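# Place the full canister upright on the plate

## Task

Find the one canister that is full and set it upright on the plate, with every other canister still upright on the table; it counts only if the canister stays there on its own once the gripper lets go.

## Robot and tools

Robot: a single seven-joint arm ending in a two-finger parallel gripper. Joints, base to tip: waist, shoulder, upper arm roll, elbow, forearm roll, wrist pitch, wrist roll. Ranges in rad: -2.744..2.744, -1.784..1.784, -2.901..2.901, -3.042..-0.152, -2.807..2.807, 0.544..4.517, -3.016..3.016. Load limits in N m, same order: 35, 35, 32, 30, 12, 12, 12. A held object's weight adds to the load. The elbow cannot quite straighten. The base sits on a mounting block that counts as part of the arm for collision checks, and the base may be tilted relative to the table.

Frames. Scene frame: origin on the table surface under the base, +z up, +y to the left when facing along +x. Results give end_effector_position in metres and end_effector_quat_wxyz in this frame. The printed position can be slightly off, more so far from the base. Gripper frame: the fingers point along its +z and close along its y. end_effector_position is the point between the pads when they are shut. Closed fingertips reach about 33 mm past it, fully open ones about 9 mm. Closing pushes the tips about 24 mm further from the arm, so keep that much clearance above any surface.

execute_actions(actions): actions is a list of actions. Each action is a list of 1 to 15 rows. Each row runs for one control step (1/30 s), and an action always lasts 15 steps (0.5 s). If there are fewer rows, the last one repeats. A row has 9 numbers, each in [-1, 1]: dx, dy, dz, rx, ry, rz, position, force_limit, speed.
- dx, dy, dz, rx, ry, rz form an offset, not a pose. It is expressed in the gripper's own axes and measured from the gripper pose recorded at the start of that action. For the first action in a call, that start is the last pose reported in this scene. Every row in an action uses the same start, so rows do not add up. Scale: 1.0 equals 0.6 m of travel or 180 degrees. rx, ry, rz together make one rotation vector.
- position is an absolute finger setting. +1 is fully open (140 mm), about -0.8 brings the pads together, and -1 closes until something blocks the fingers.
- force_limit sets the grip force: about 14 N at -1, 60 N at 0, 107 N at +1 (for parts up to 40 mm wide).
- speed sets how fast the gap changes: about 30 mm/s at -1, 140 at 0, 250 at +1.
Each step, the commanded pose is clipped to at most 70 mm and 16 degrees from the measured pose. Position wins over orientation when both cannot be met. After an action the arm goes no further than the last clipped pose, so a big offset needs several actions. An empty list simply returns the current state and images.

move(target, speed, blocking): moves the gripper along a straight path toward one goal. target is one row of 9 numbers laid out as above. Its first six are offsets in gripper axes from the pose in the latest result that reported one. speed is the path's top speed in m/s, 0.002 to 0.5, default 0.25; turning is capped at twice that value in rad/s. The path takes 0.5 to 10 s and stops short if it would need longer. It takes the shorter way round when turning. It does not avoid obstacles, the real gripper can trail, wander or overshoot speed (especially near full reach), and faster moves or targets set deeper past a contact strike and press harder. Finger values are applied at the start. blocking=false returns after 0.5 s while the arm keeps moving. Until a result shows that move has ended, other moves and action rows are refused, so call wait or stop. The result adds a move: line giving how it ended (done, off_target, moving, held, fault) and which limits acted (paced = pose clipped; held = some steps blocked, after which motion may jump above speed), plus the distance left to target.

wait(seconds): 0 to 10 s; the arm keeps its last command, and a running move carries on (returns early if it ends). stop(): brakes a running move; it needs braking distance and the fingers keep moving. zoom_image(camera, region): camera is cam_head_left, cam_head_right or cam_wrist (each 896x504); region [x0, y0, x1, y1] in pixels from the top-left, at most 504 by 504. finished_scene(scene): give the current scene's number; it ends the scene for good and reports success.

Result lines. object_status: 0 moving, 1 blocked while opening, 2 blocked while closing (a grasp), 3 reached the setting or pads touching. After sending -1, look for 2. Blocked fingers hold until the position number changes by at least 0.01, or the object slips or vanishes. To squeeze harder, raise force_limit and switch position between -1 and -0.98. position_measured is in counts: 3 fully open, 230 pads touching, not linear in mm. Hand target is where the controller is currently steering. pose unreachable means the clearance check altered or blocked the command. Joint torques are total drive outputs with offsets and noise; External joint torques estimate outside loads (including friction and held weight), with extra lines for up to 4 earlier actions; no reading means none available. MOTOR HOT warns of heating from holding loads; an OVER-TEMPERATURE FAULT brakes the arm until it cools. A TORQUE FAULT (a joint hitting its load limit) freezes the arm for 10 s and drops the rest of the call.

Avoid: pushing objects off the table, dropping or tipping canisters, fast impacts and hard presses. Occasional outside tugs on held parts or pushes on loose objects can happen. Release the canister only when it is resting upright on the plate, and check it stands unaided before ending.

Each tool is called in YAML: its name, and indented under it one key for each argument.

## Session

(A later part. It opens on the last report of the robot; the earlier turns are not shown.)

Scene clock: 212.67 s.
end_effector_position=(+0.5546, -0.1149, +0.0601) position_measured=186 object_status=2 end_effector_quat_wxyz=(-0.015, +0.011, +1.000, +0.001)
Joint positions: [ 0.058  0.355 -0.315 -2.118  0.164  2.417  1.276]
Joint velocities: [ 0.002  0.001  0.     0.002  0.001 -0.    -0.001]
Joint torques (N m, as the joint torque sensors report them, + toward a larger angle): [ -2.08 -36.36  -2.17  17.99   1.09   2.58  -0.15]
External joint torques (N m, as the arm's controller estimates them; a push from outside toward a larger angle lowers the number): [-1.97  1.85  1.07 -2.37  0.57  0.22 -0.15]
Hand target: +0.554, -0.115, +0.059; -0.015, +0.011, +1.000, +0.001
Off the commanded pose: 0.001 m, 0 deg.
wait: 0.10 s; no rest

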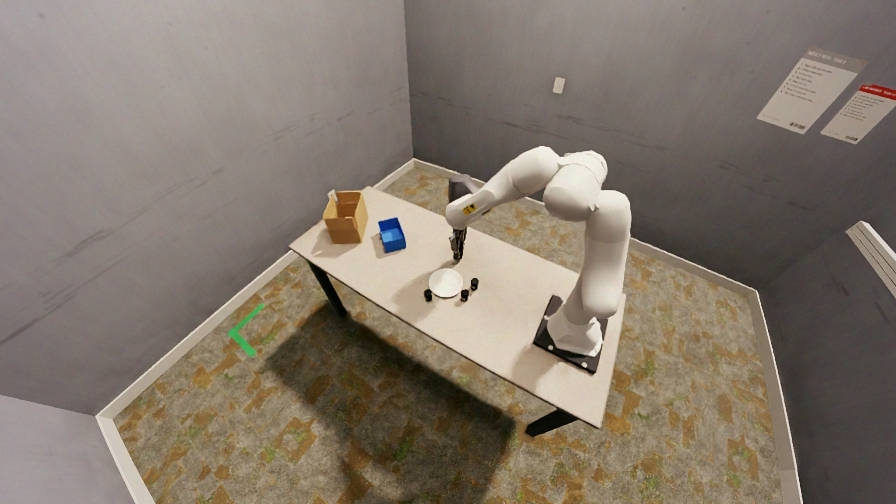

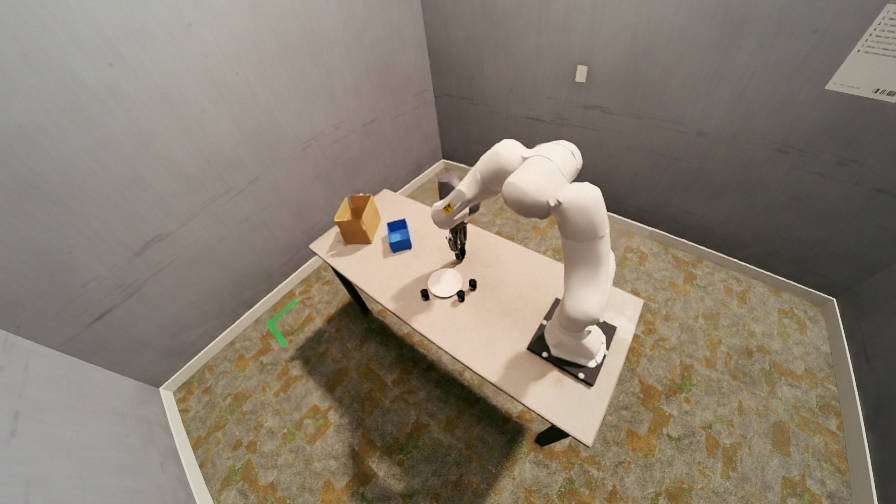

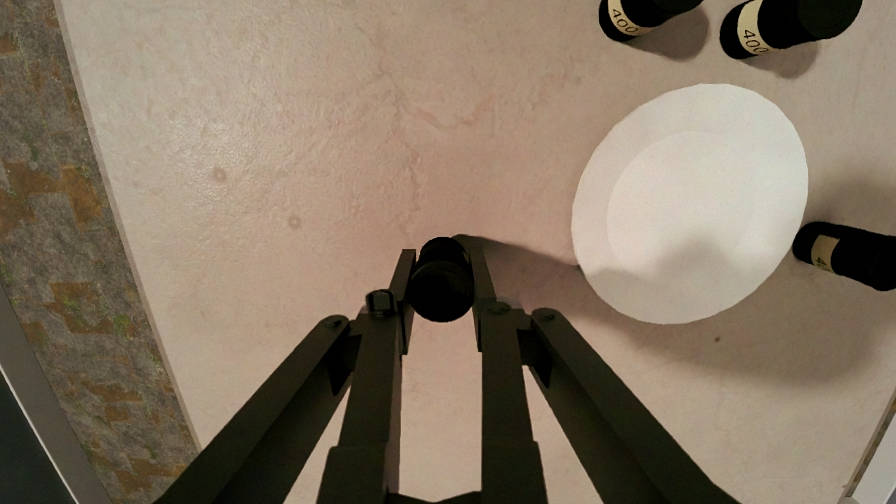

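execute_actions:
  actions:
    - [[0,0,-0.0026,0,0,0,-1,0,0],[0,0,-0.0052,0,0,0,-1,0,0],[0,0,-0.0078,0,0,0,-1,0,0],[0,0,-0.0104,0,0,0,-1,0,0],[0,0,-0.0130,0,0,0,-1,0,0],[0,0,-0.0156,0,0,0,-1,0,0],[0,0,-0.0182,0,0,0,-1,0,0],[0,0,-0.0208,0,0,0,-1,0,0],[0,0,-0.0234,0,0,0,-1,0,0],[0,0,-0.0260,0,0,0,-1,0,0],[0,0,-0.0286,0,0,0,-1,0,0],[0,0,-0.0312,0,0,0,-1,0,0],[0,0,-0.0338,0,0,0,-1,0,0],[0,0,-0.0364,0,0,0,-1,0,0],[0,0,-0.0390,0,0,0,-1,0,0]]

wait:
  seconds: 0.5

wait:
  seconds: 0.1

wait:
  seconds: 0.1

Scene clock: 252.03 s.
end_effector_position=(+0.5560, -0.1152, +0.0785) position_measured=186 object_status=2 end_effector_quat_wxyz=(-0.012, +0.009, +1.000, +0.001)
Joint positions: [ 0.06   0.319 -0.32  -2.114  0.149  2.385  1.282]
Joint velocities: [ 0.009 -0.085 -0.014  0.02  -0.042 -0.087  0.025]
Joint torques (N m, as the joint torque sensors report them, + toward a larger angle): [  1.01 -37.55  -4.8   20.42   0.06   1.79   0.25]
External joint torques (N m, as the arm's controller estimates them; a push from outside toward a larger angle lowers the number): [ 1.19 -0.61 -1.8  -0.2  -0.49 -0.58  0.25]
Hand target: +0.555, -0.115, +0.084; -0.015, +0.011, +1.000, +0.001
Off the commanded pose: 0.005 m, 0 deg.

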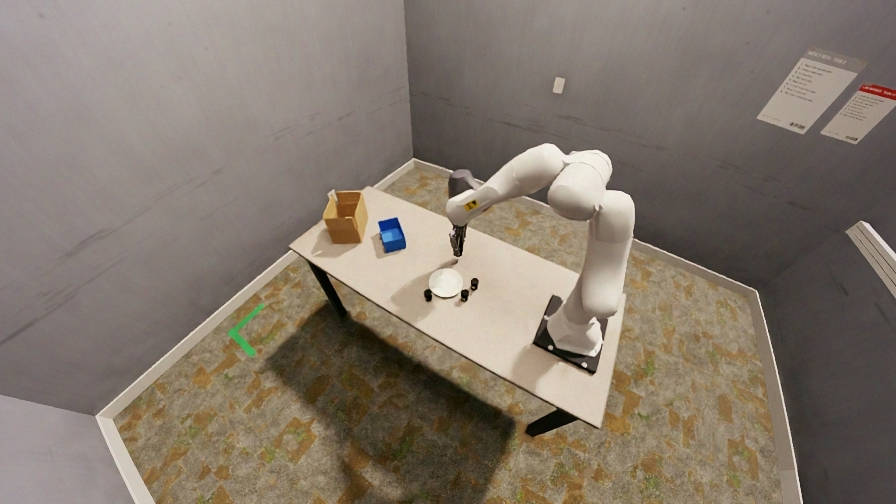

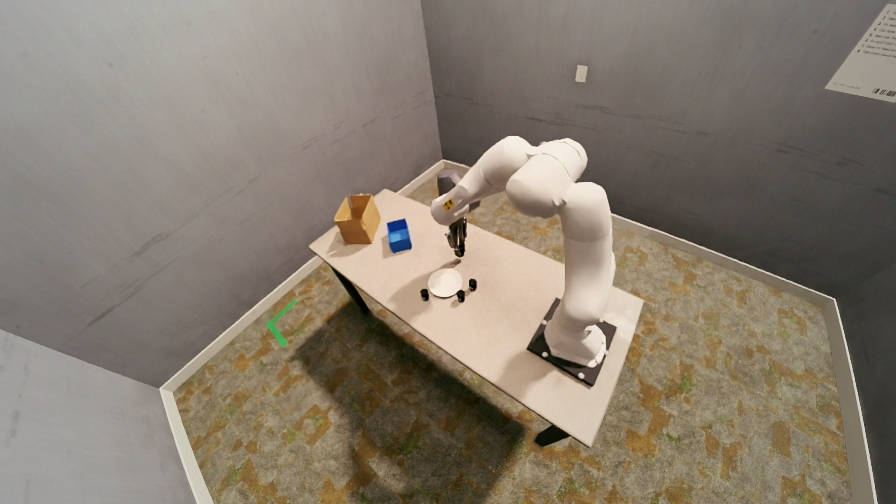

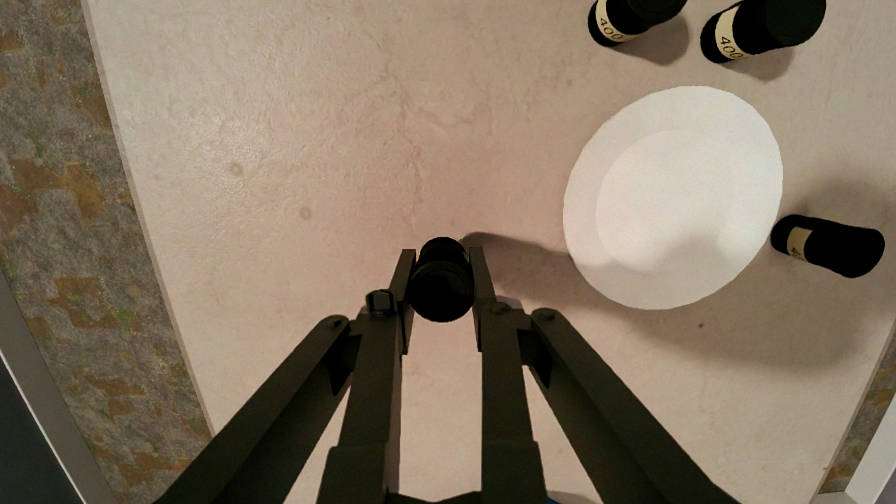

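Scene clock: 252.53 s.
end_effector_position=(+0.5545, -0.1147, +0.0819) position_measured=186 object_status=2 end_effector_quat_wxyz=(-0.015, +0.010, +1.000, +0.002)
Joint positions: [ 0.06   0.313 -0.321 -2.112  0.144  2.371  1.287]
Joint velocities: [ 0.    -0.    -0.002 -0.    -0.    -0.004  0.003]
Joint torques (N m, as the joint torque sensors report them, + toward a larger angle): [  0.96 -36.88  -4.48  20.63   0.05   1.83   0.15]
External joint torques (N m, as the arm's controller estimates them; a push from outside toward a larger angle lowers the number): [ 1.21  0.46 -1.44 -0.17 -0.5  -0.52  0.15]
Hand target: +0.555, -0.115, +0.084; -0.015, +0.011, +1.000, +0.001
Off the commanded pose: 0.002 m, 0 deg.
wait: 0.50 s; at rest by 0.27 s

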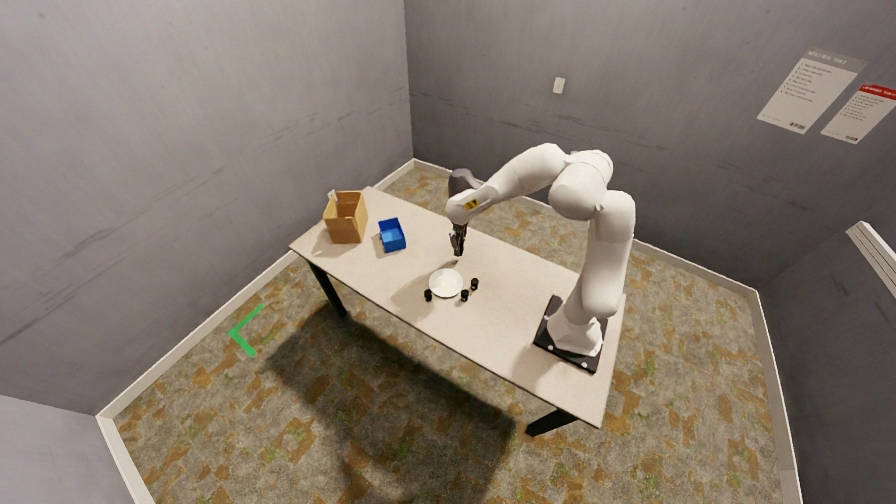

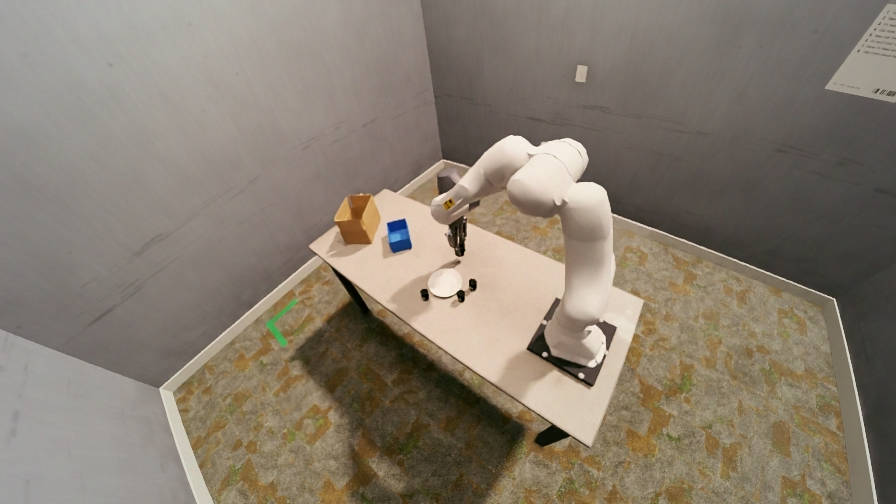

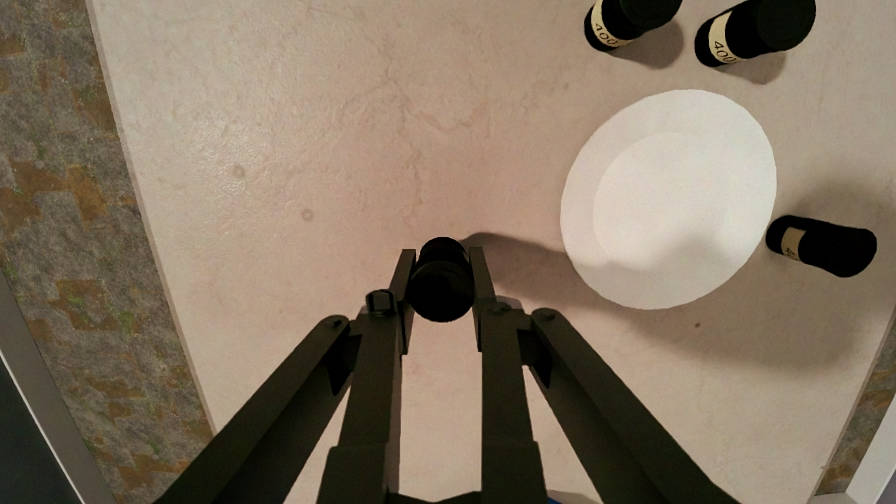

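Scene clock: 252.63 s.
end_effector_position=(+0.5544, -0.1147, +0.0819) position_measured=186 object_status=2 end_effector_quat_wxyz=(-0.015, +0.010, +1.000, +0.002)
Joint positions: [ 0.06   0.313 -0.321 -2.112  0.144  2.37   1.287]
Joint velocities: [-0.001  0.    -0.     0.003  0.001 -0.002  0.004]
Joint torques (N m, as the joint torque sensors report them, + toward a larger angle): [  0.87 -36.8   -4.16  20.81   0.05   1.78   0.26]
External joint torques (N m, as the arm's controller estimates them; a push from outside toward a larger angle lowers the number): [ 1.1   0.78 -1.12 -0.19 -0.5  -0.59  0.26]
Hand target: +0.555, -0.115, +0.084; -0.015, +0.011, +1.000, +0.001
Off the commanded pose: 0.002 m, 0 deg.
wait: 0.10 s; no rest

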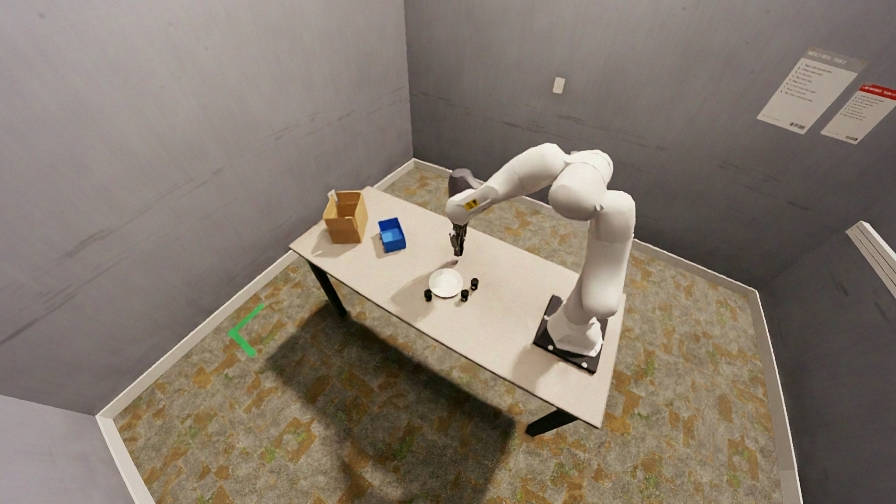

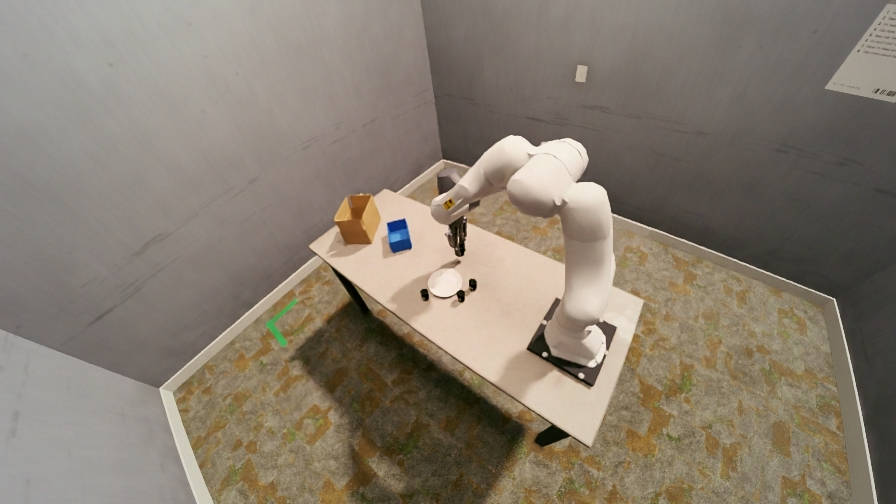

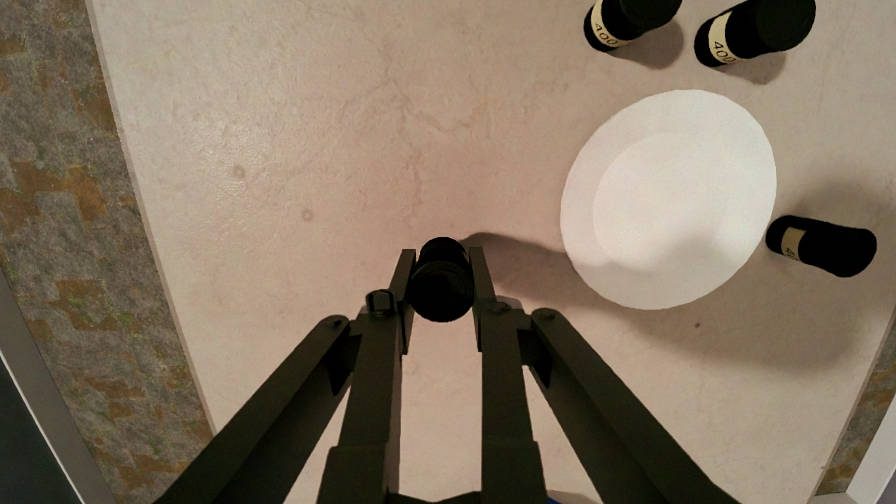

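Scene clock: 252.73 s.
end_effector_position=(+0.5544, -0.1146, +0.0819) position_measured=186 object_status=2 end_effector_quat_wxyz=(-0.015, +0.011, +1.000, +0.002)
Joint positions: [ 0.06   0.313 -0.321 -2.112  0.144  2.37   1.287]
Joint velocities: [-0.     0.    -0.    -0.     0.    -0.001  0.001]
Joint torques (N m, as the joint torque sensors report them, + toward a larger angle): [  1.11 -36.86  -4.32  20.71   0.02   1.7    0.16]
External joint torques (N m, as the arm's controller estimates them; a push from outside toward a larger angle lowers the number): [ 1.44  0.55 -1.21 -0.15 -0.53 -0.65  0.16]
Hand target: +0.555, -0.115, +0.084; -0.015, +0.011, +1.000, +0.001
Off the commanded pose: 0.002 m, 0 deg.
wait: 0.10 s; no rest

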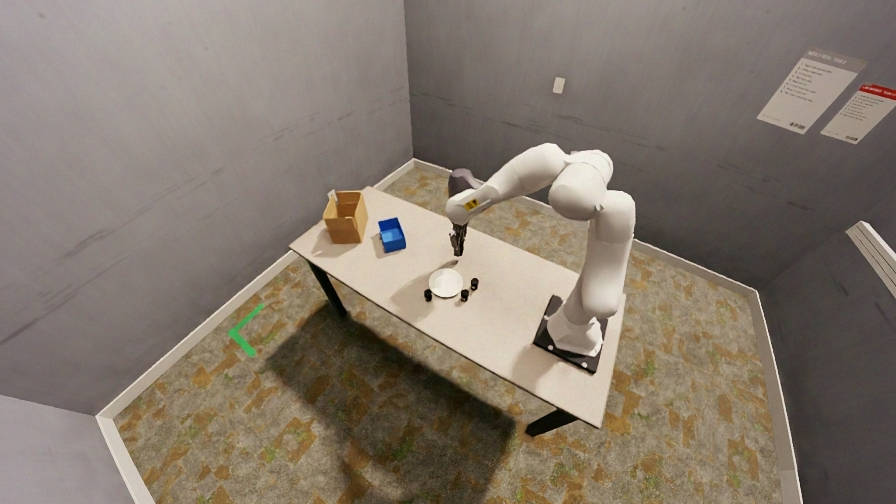

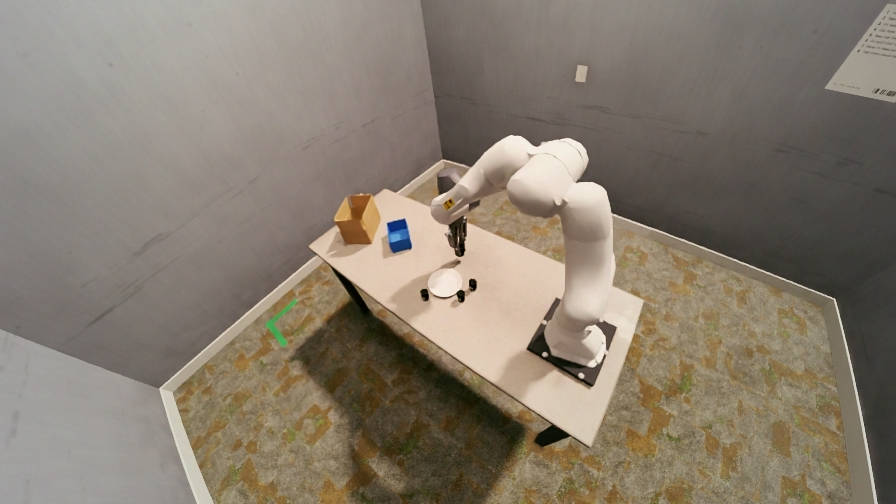

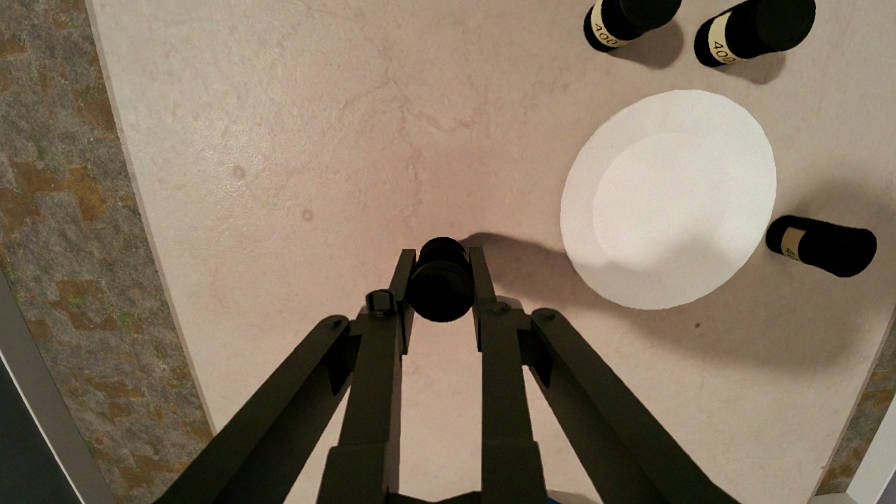

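execute_actions:
  actions:
    - [[0,0,0.006,0,0,0,-1,0,0],[0,0,0.012,0,0,0,-1,0,0],[0,0,0.018,0,0,0,-1,0,0],[0,0,0.024,0,0,0,-1,0,0],[0,0,0.030,0,0,0,-1,0,0],[0,0,0.036,0,0,0,-1,0,0],[0,0,0.042,0,0,0,-1,0,0],[0,0,0.047,0,0,0,-1,0,0],[0,0,0.051,0,0,0,-1,0,0],[0,0,0.054,0,0,0,-1,0,0],[0,0,0.056,0,0,0,-1,0,0],[0,0,0.058,0,0,0,-1,0,0],[0,0,0.0595,0,0,0,-1,0,0],[0,0,0.0607,0,0,0,-1,0,0],[0,0,0.0607,0,0,0,-1,0,0]]
    - [[0,0,0.002,0,0,0,-1,0,0],[0,0,0.003,0,0,0,-1,0,0],[0,0,0.003,0,0,0,-1,0,0],[0,0,0.003,0,0,0,-1,0,0],[0,0,0.003,0,0,0,-1,0,0],[0,0,0.003,0,0,0,-1,0,0],[0,0,0.003,0,0,0,0,0,0],[0,0,0.003,0,0,0,0,0,0],[0,0,0.003,0,0,0,0,0,0],[0,0,0.003,0,0,0,0,0,0],[0,0,0.003,0,0,0,0,0,0],[0,0,0.003,0,0,0,0,0,0],[0,0,0.003,0,0,0,0,0,0],[0,0,0.003,0,0,0,0,0,0],[0,0,0.003,0,0,0,0,0,0]]

Scene clock: 284.33 s.
end_effector_position=(+0.5493, -0.1142, +0.0451) position_measured=129 object_status=0 end_effector_quat_wxyz=(-0.023, +0.014, +1.000, +0.001)
Joint positions: [ 0.053  0.381 -0.308 -2.122  0.172  2.431  1.275]
Joint velocities: [-0.     0.    -0.    -0.001 -0.     0.    -0.002]
Joint torques (N m, as the joint torque sensors report them, + toward a larger angle): [ -1.   -36.14  -2.91  18.22   0.92   2.51  -0.02]
External joint torques (N m, as the arm's controller estimates them; a push from outside toward a larger angle lowers the number): [-0.93  2.31  0.41 -1.58  0.42  0.2  -0.02]
External joint torques at the end of the 1st action: [-1.7   2.53  1.61 -2.64  0.59  0.25 -0.13]
Hand target: +0.549, -0.114, +0.044; -0.022, +0.014, +1.000, +0.001
Off the commanded pose: 0.001 m, 0 deg.

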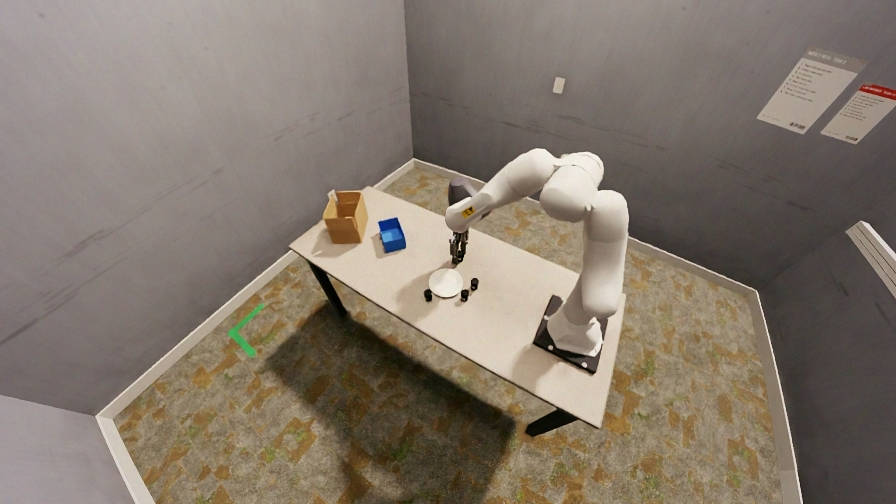

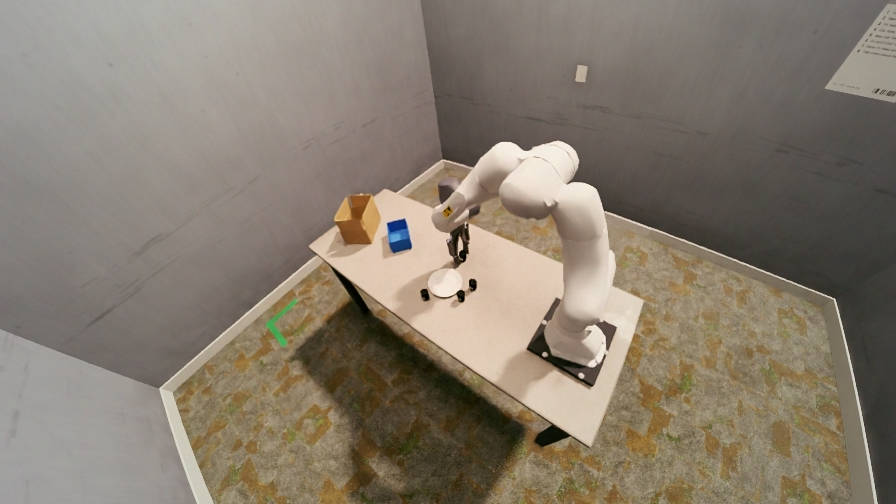

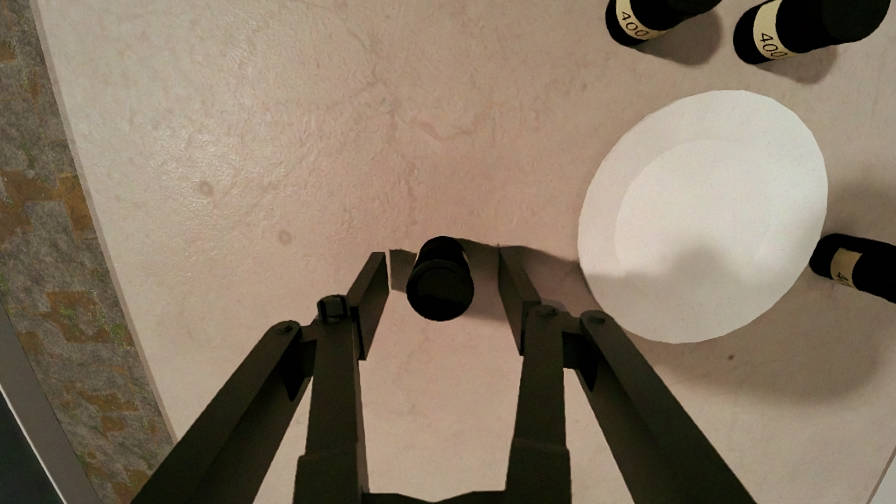

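execute_actions:
  actions:
    - [[0,0,-0.004,0,0,0,0,0,0],[0,0,-0.010,0,0,0,0,0,0],[0,0,-0.017,0,-0.002,-0.001,0,0,0],[0,0,-0.024,0,-0.004,-0.002,0,0,0],[0,0,-0.031,0,-0.006,-0.003,0,0,0],[0,0,-0.038,0,-0.008,-0.004,0,0,0],[0,0,-0.045,0,-0.010,-0.005,0,0,0],[0,0,-0.052,0,-0.012,-0.007,0,0,0],[0,0,-0.059,0,-0.0146,-0.0089,0,0,0],[0,0,-0.066,0,-0.0146,-0.0089,0,0,0],[0,0,-0.073,0,-0.0146,-0.0089,0,0,0],[0,0,-0.080,0,-0.0146,-0.0089,0,0,0],[0,0,-0.085,0,-0.0146,-0.0089,0,0,0],[0,0,-0.088,0,-0.0146,-0.0089,0,0,0],[0,0,-0.090,0,-0.0146,-0.0089,0,0,0]]

move:
  target: [0.2217,0.175,-0.015,0,0,0,0,0,0]
  speed: 0.35

Scene clock: 299.07 s.
end_effector_position=(+0.5557, -0.1148, +0.0955) position_measured=129 object_status=3 end_effector_quat_wxyz=(+0.007, +0.003, +1.000, +0.002)
Joint positions: [ 0.055  0.261 -0.317 -2.155  0.138  2.408  1.272]
Joint velocities: [ 0.003 -0.164 -0.012  0.002 -0.075 -0.104 -0.001]
Joint torques (N m, as the joint torque sensors report them, + toward a larger angle): [  1.59 -32.89  -3.32  20.3   -0.03   1.64   0.11]
External joint torques (N m, as the arm's controller estimates them; a push from outside toward a larger angle lowers the number): [ 1.6   0.01 -1.17  0.67 -0.57 -0.62  0.11]
Hand target: +0.552, -0.114, +0.099; +0.000, -0.000, +1.000, +0.002
Off the commanded pose: 0.005 m, 1 deg.

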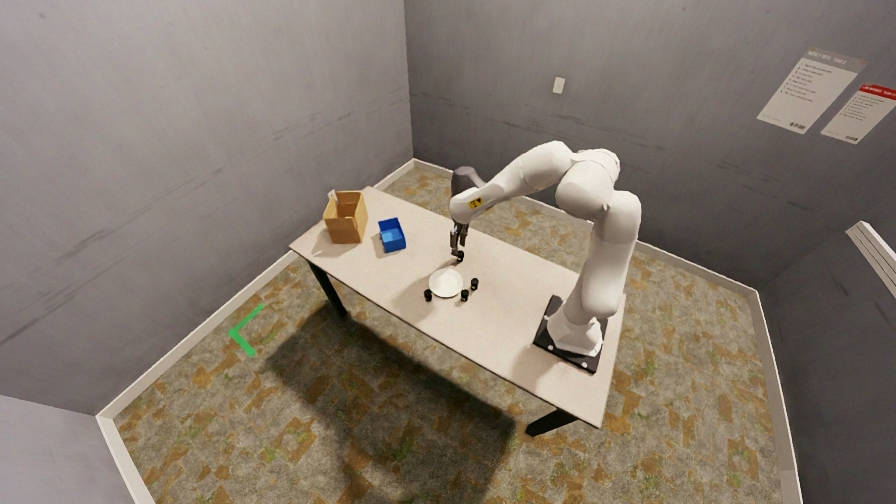

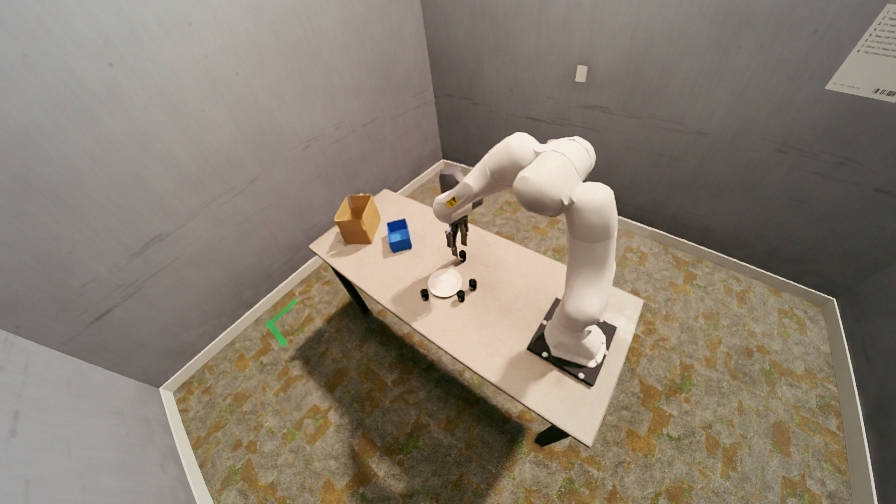

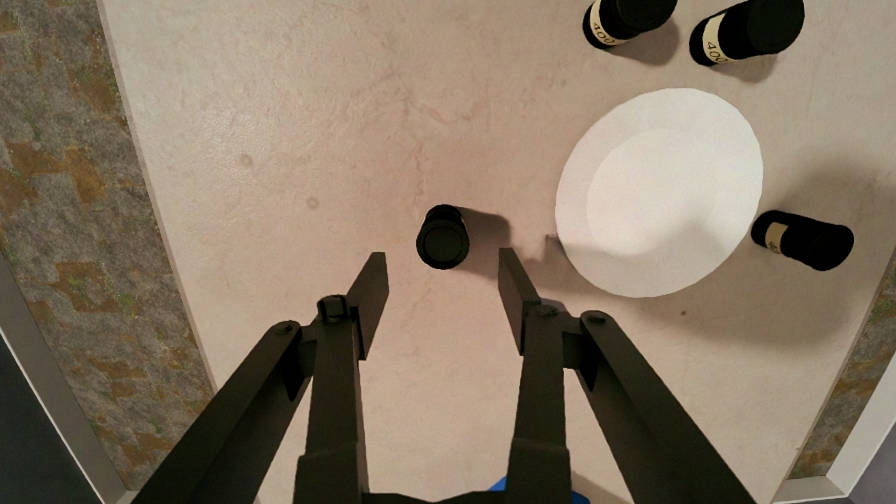

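Scene clock: 300.57 s.
end_effector_position=(+0.4226, -0.0088, +0.1021) position_measured=129 object_status=3 end_effector_quat_wxyz=(+0.003, -0.001, +1.000, +0.004)
Joint positions: [ 0.143 -0.141 -0.226 -2.641 -0.031  2.508  1.562]
Joint velocities: [ 0.001  0.001 -0.002  0.002 -0.006  0.002  0.036]
Joint torques (N m, as the joint torque sensors report them, + toward a larger angle): [ -1.74 -22.06   1.33  16.92   0.01   2.62   0.21]
External joint torques (N m, as the arm's controller estimates them; a push from outside toward a larger angle lowers the number): [-1.59  0.16  0.85 -2.89 -0.48  0.18  0.21]
Hand target: +0.423, -0.009, +0.102; +0.005, +0.005, +1.000, +0.003
Off the commanded pose: 0.001 m, 1 deg.
move: done

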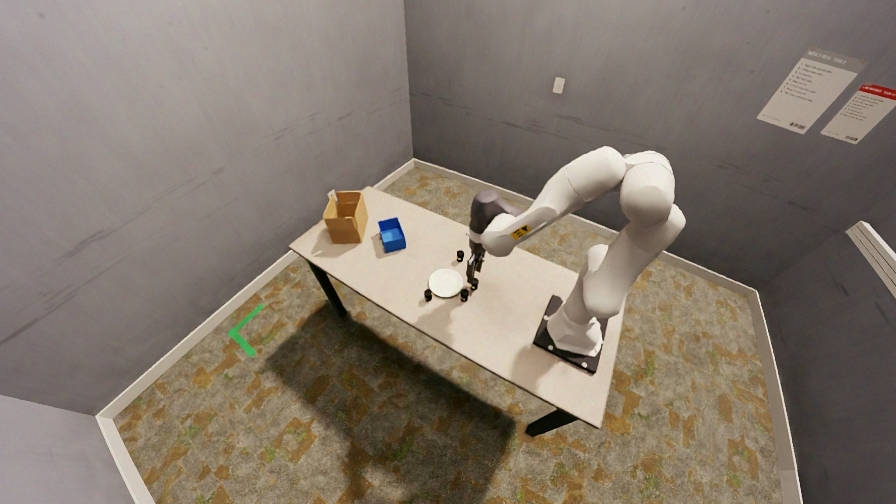

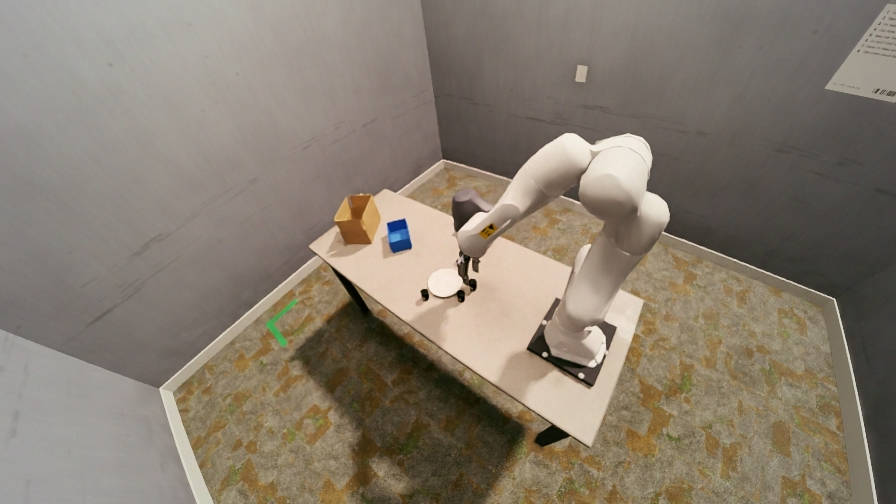

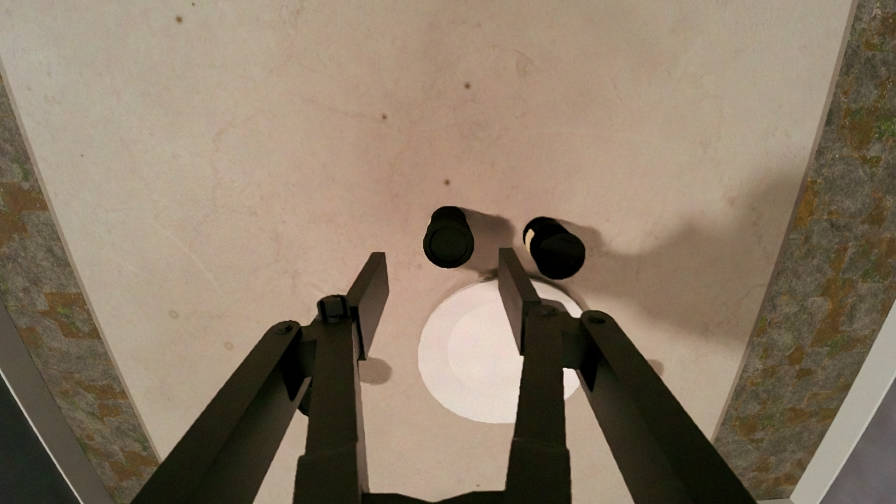

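execute_actions:
  actions:
    - [[0.001,0.0006,0.0035,0,0,0,0,0,0],[0.002,0.0012,0.007,0,0,0,0,0,0],[0.003,0.0018,0.0105,0,0,0,0,0,0],[0.004,0.0025,0.014,0,0,0,0,0,0],[0.005,0.0031,0.0175,0,0,0,0,0,0],[0.006,0.0037,0.021,0,0,0,0,0,0],[0.007,0.0044,0.0245,0,0,0,0,0,0],[0.0083,0.005,0.028,0,0,0,0,0,0],[0.0083,0.005,0.0315,0,0,0,0,0,0],[0.0083,0.005,0.035,0,0,0,0,0,0],[0.0083,0.005,0.0385,0,0,0,0,0,0],[0.0083,0.005,0.042,0,0,0,0,0,0],[0.0083,0.005,0.0455,0,0,0,0,0,0],[0.0083,0.005,0.049,0,0,0,0,0,0],[0.0083,0.005,0.0525,0,0,0,0,0,0]]
    - [[0,0,0.010,0,0,0,0,0,0],[0,0,0.015,0,0,0,0,0,0],[0,0,0.020,0,0,0,0,0,0],[0,0,0.025,0,0,0,0,0,0],[0,0,0.030,0,0,0,0,0,0],[0,0,0.035,0,0,0,0,0,0],[0,0,0.040,0,0,0,0,0,0],[0,0,0.044,0,0,0,0,0,0],[0,0,0.047,0,0,0,0,0,0],[0,0,0.050,0,0,0,0,0,0],[0,0,0.052,0,0,0,0,0,0],[0,0,0.0527,0,0,0,0,0,0],[0,0,0.0527,0,0,0,0,0,0],[0,0,0.0527,0,0,0,0,0,0],[0,0,0.0527,0,0,0,0,0,0]]

wait:
  seconds: 0.2

wait:
  seconds: 0.1

Scene clock: 330.73 s.
end_effector_position=(+0.4103, -0.0109, +0.0435) position_measured=129 object_status=3 end_effector_quat_wxyz=(-0.010, +0.009, +1.000, +0.000)
Joint positions: [ 0.149  0.006 -0.225 -2.673  0.013  2.657  1.549]
Joint velocities: [ 0.002  0.032  0.006 -0.001  0.034  0.089 -0.033]
Joint torques (N m, as the joint torque sensors report them, + toward a larger angle): [  0.87 -23.06   0.99  15.02   0.91   2.6   -0.11]
External joint torques (N m, as the arm's controller estimates them; a push from outside toward a larger angle lowers the number): [ 0.92  2.37  1.08 -2.51  0.55  0.18 -0.11]
External joint torques at the end of the 1st action: [ 1.08  2.23  0.16 -2.78  0.56  0.2  -0.13]
Hand target: +0.414, -0.009, +0.043; -0.003, +0.003, +1.000, +0.001
Off the commanded pose: 0.005 m, 1 deg.

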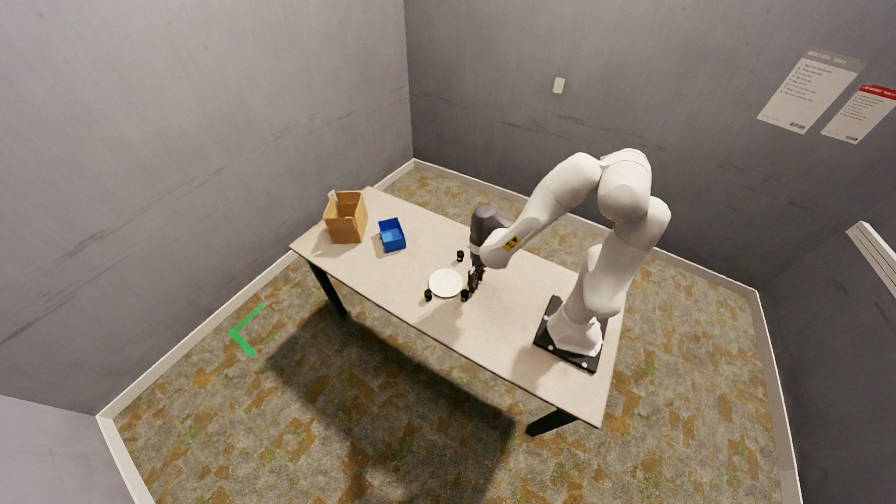

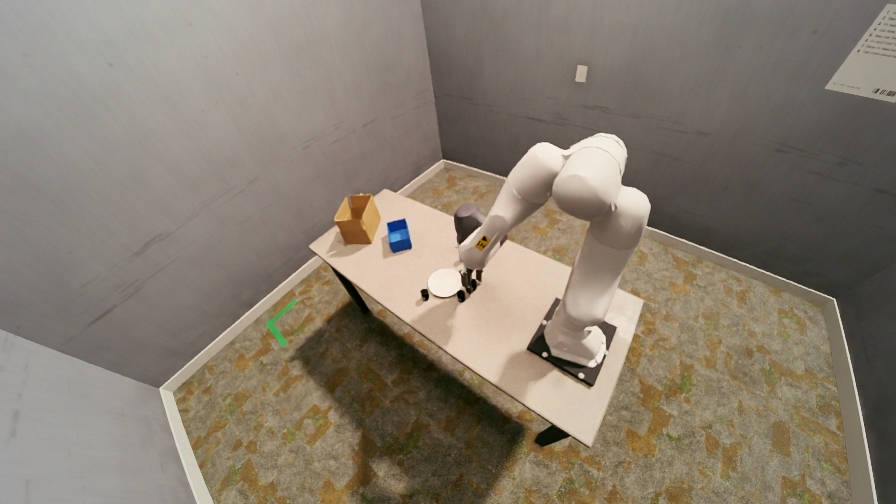

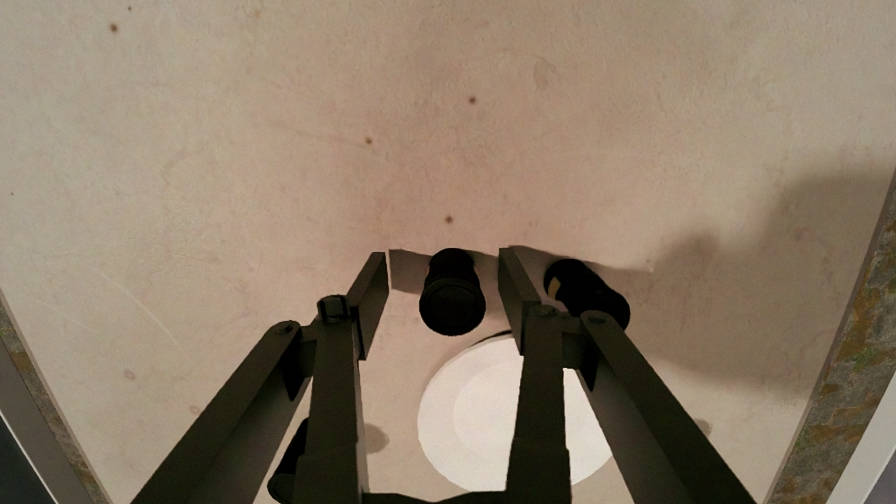

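Scene clock: 330.93 s.
end_effector_position=(+0.4133, -0.0107, +0.0439) position_measured=129 object_status=3 end_effector_quat_wxyz=(-0.005, +0.008, +1.000, +0.000)
Joint positions: [ 0.149  0.007 -0.225 -2.673  0.017  2.667  1.545]
Joint velocities: [ 0.001 -0.001 -0.     0.001  0.006  0.027 -0.016]
Joint torques (N m, as the joint torque sensors report them, + toward a larger angle): [  0.91 -22.24   0.87  14.57   0.98   2.52  -0.19]
External joint torques (N m, as the arm's controller estimates them; a push from outside toward a larger angle lowers the number): [ 1.06  2.5   1.05 -2.6   0.61  0.13 -0.19]
Hand target: +0.414, -0.009, +0.043; -0.003, +0.003, +1.000, +0.001
Off the commanded pose: 0.003 m, 1 deg.
wait: 0.20 s; no rest

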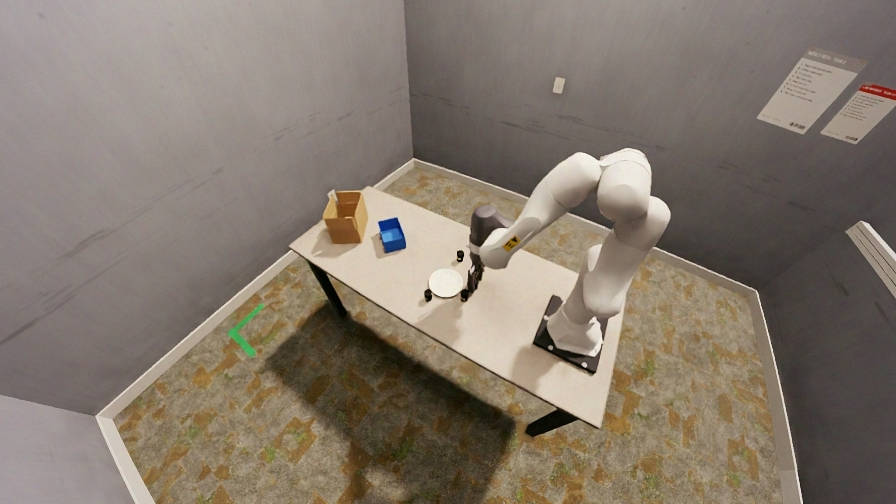

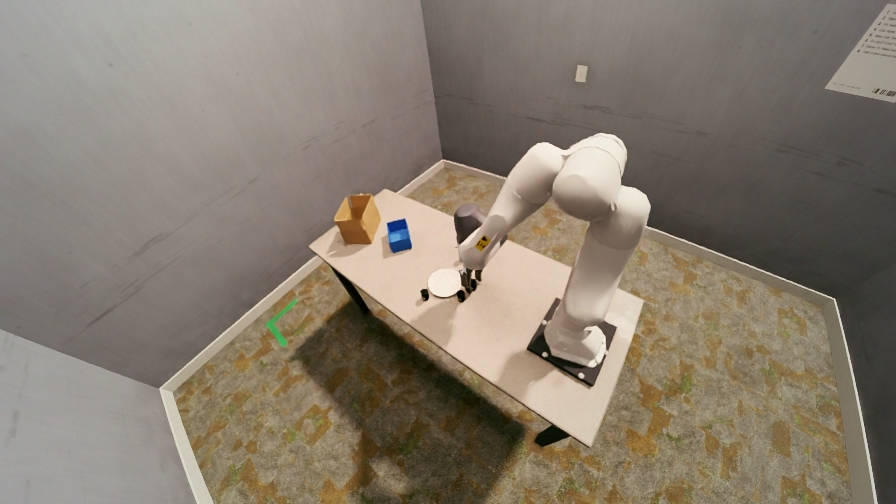

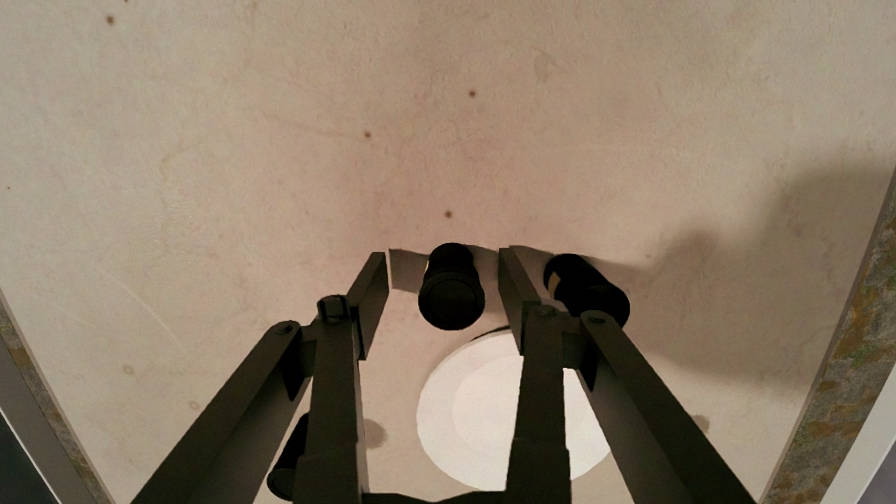

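Scene clock: 331.03 s.
end_effector_position=(+0.4139, -0.0107, +0.0441) position_measured=129 object_status=3 end_effector_quat_wxyz=(-0.004, +0.008, +1.000, +0.001)
Joint positions: [ 0.149  0.007 -0.225 -2.673  0.017  2.669  1.543]
Joint velocities: [ 0.     0.001 -0.001  0.     0.002  0.015 -0.011]
Joint torques (N m, as the joint torque sensors report them, + toward a larger angle): [  0.84 -22.34   0.98  15.04   1.04   2.5   -0.1 ]
External joint torques (N m, as the arm's controller estimates them; a push from outside toward a larger angle lowers the number): [ 1.    2.22  1.17 -1.99  0.68  0.12 -0.1 ]
Hand target: +0.414, -0.009, +0.043; -0.003, +0.003, +1.000, +0.001
Off the commanded pose: 0.003 m, 1 deg.
wait: 0.10 s; no rest

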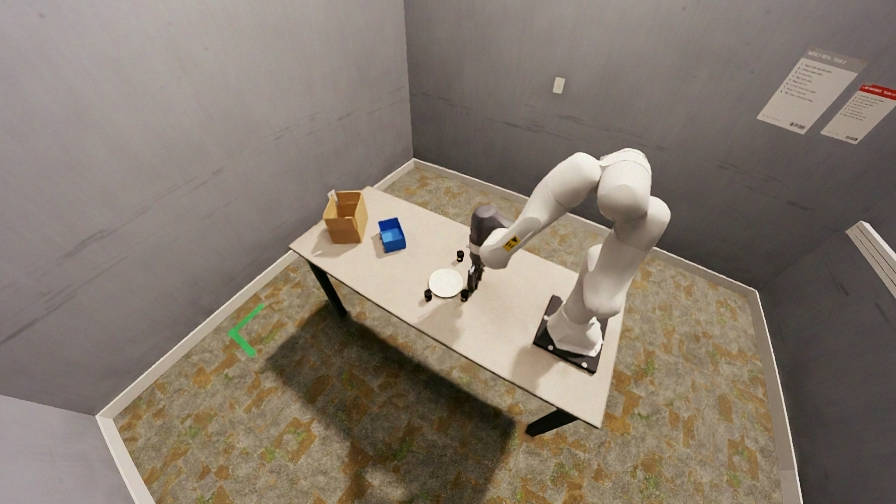

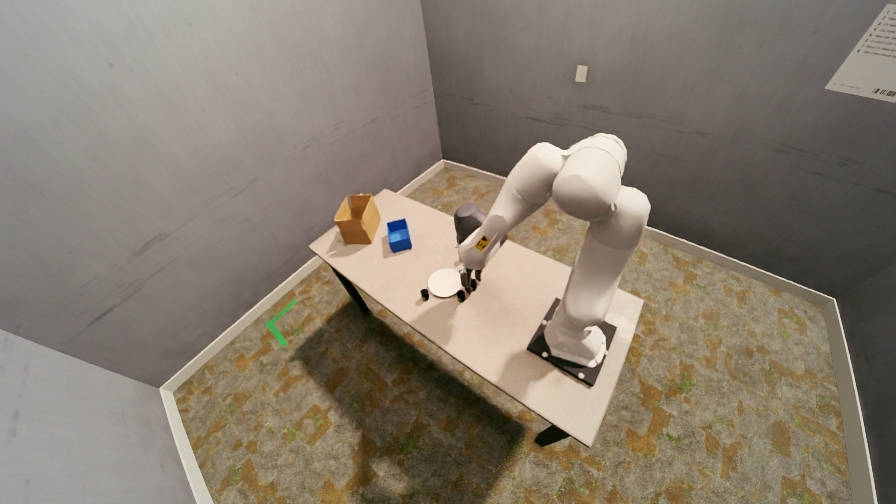

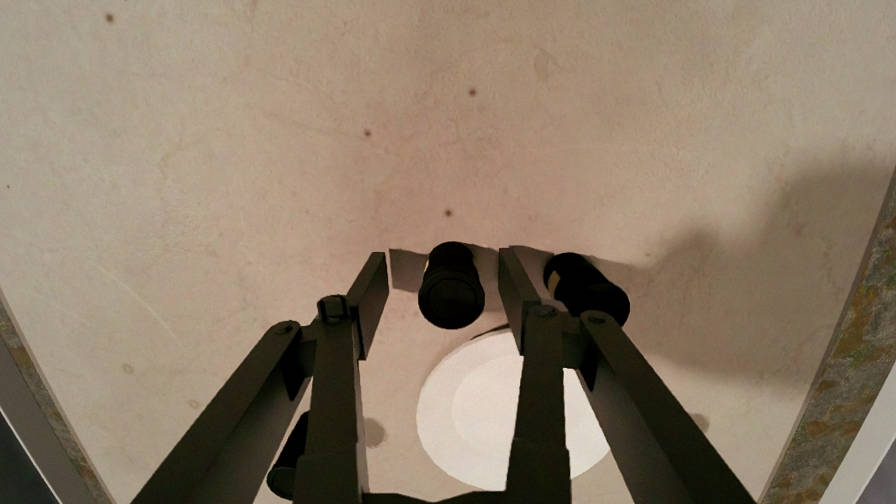

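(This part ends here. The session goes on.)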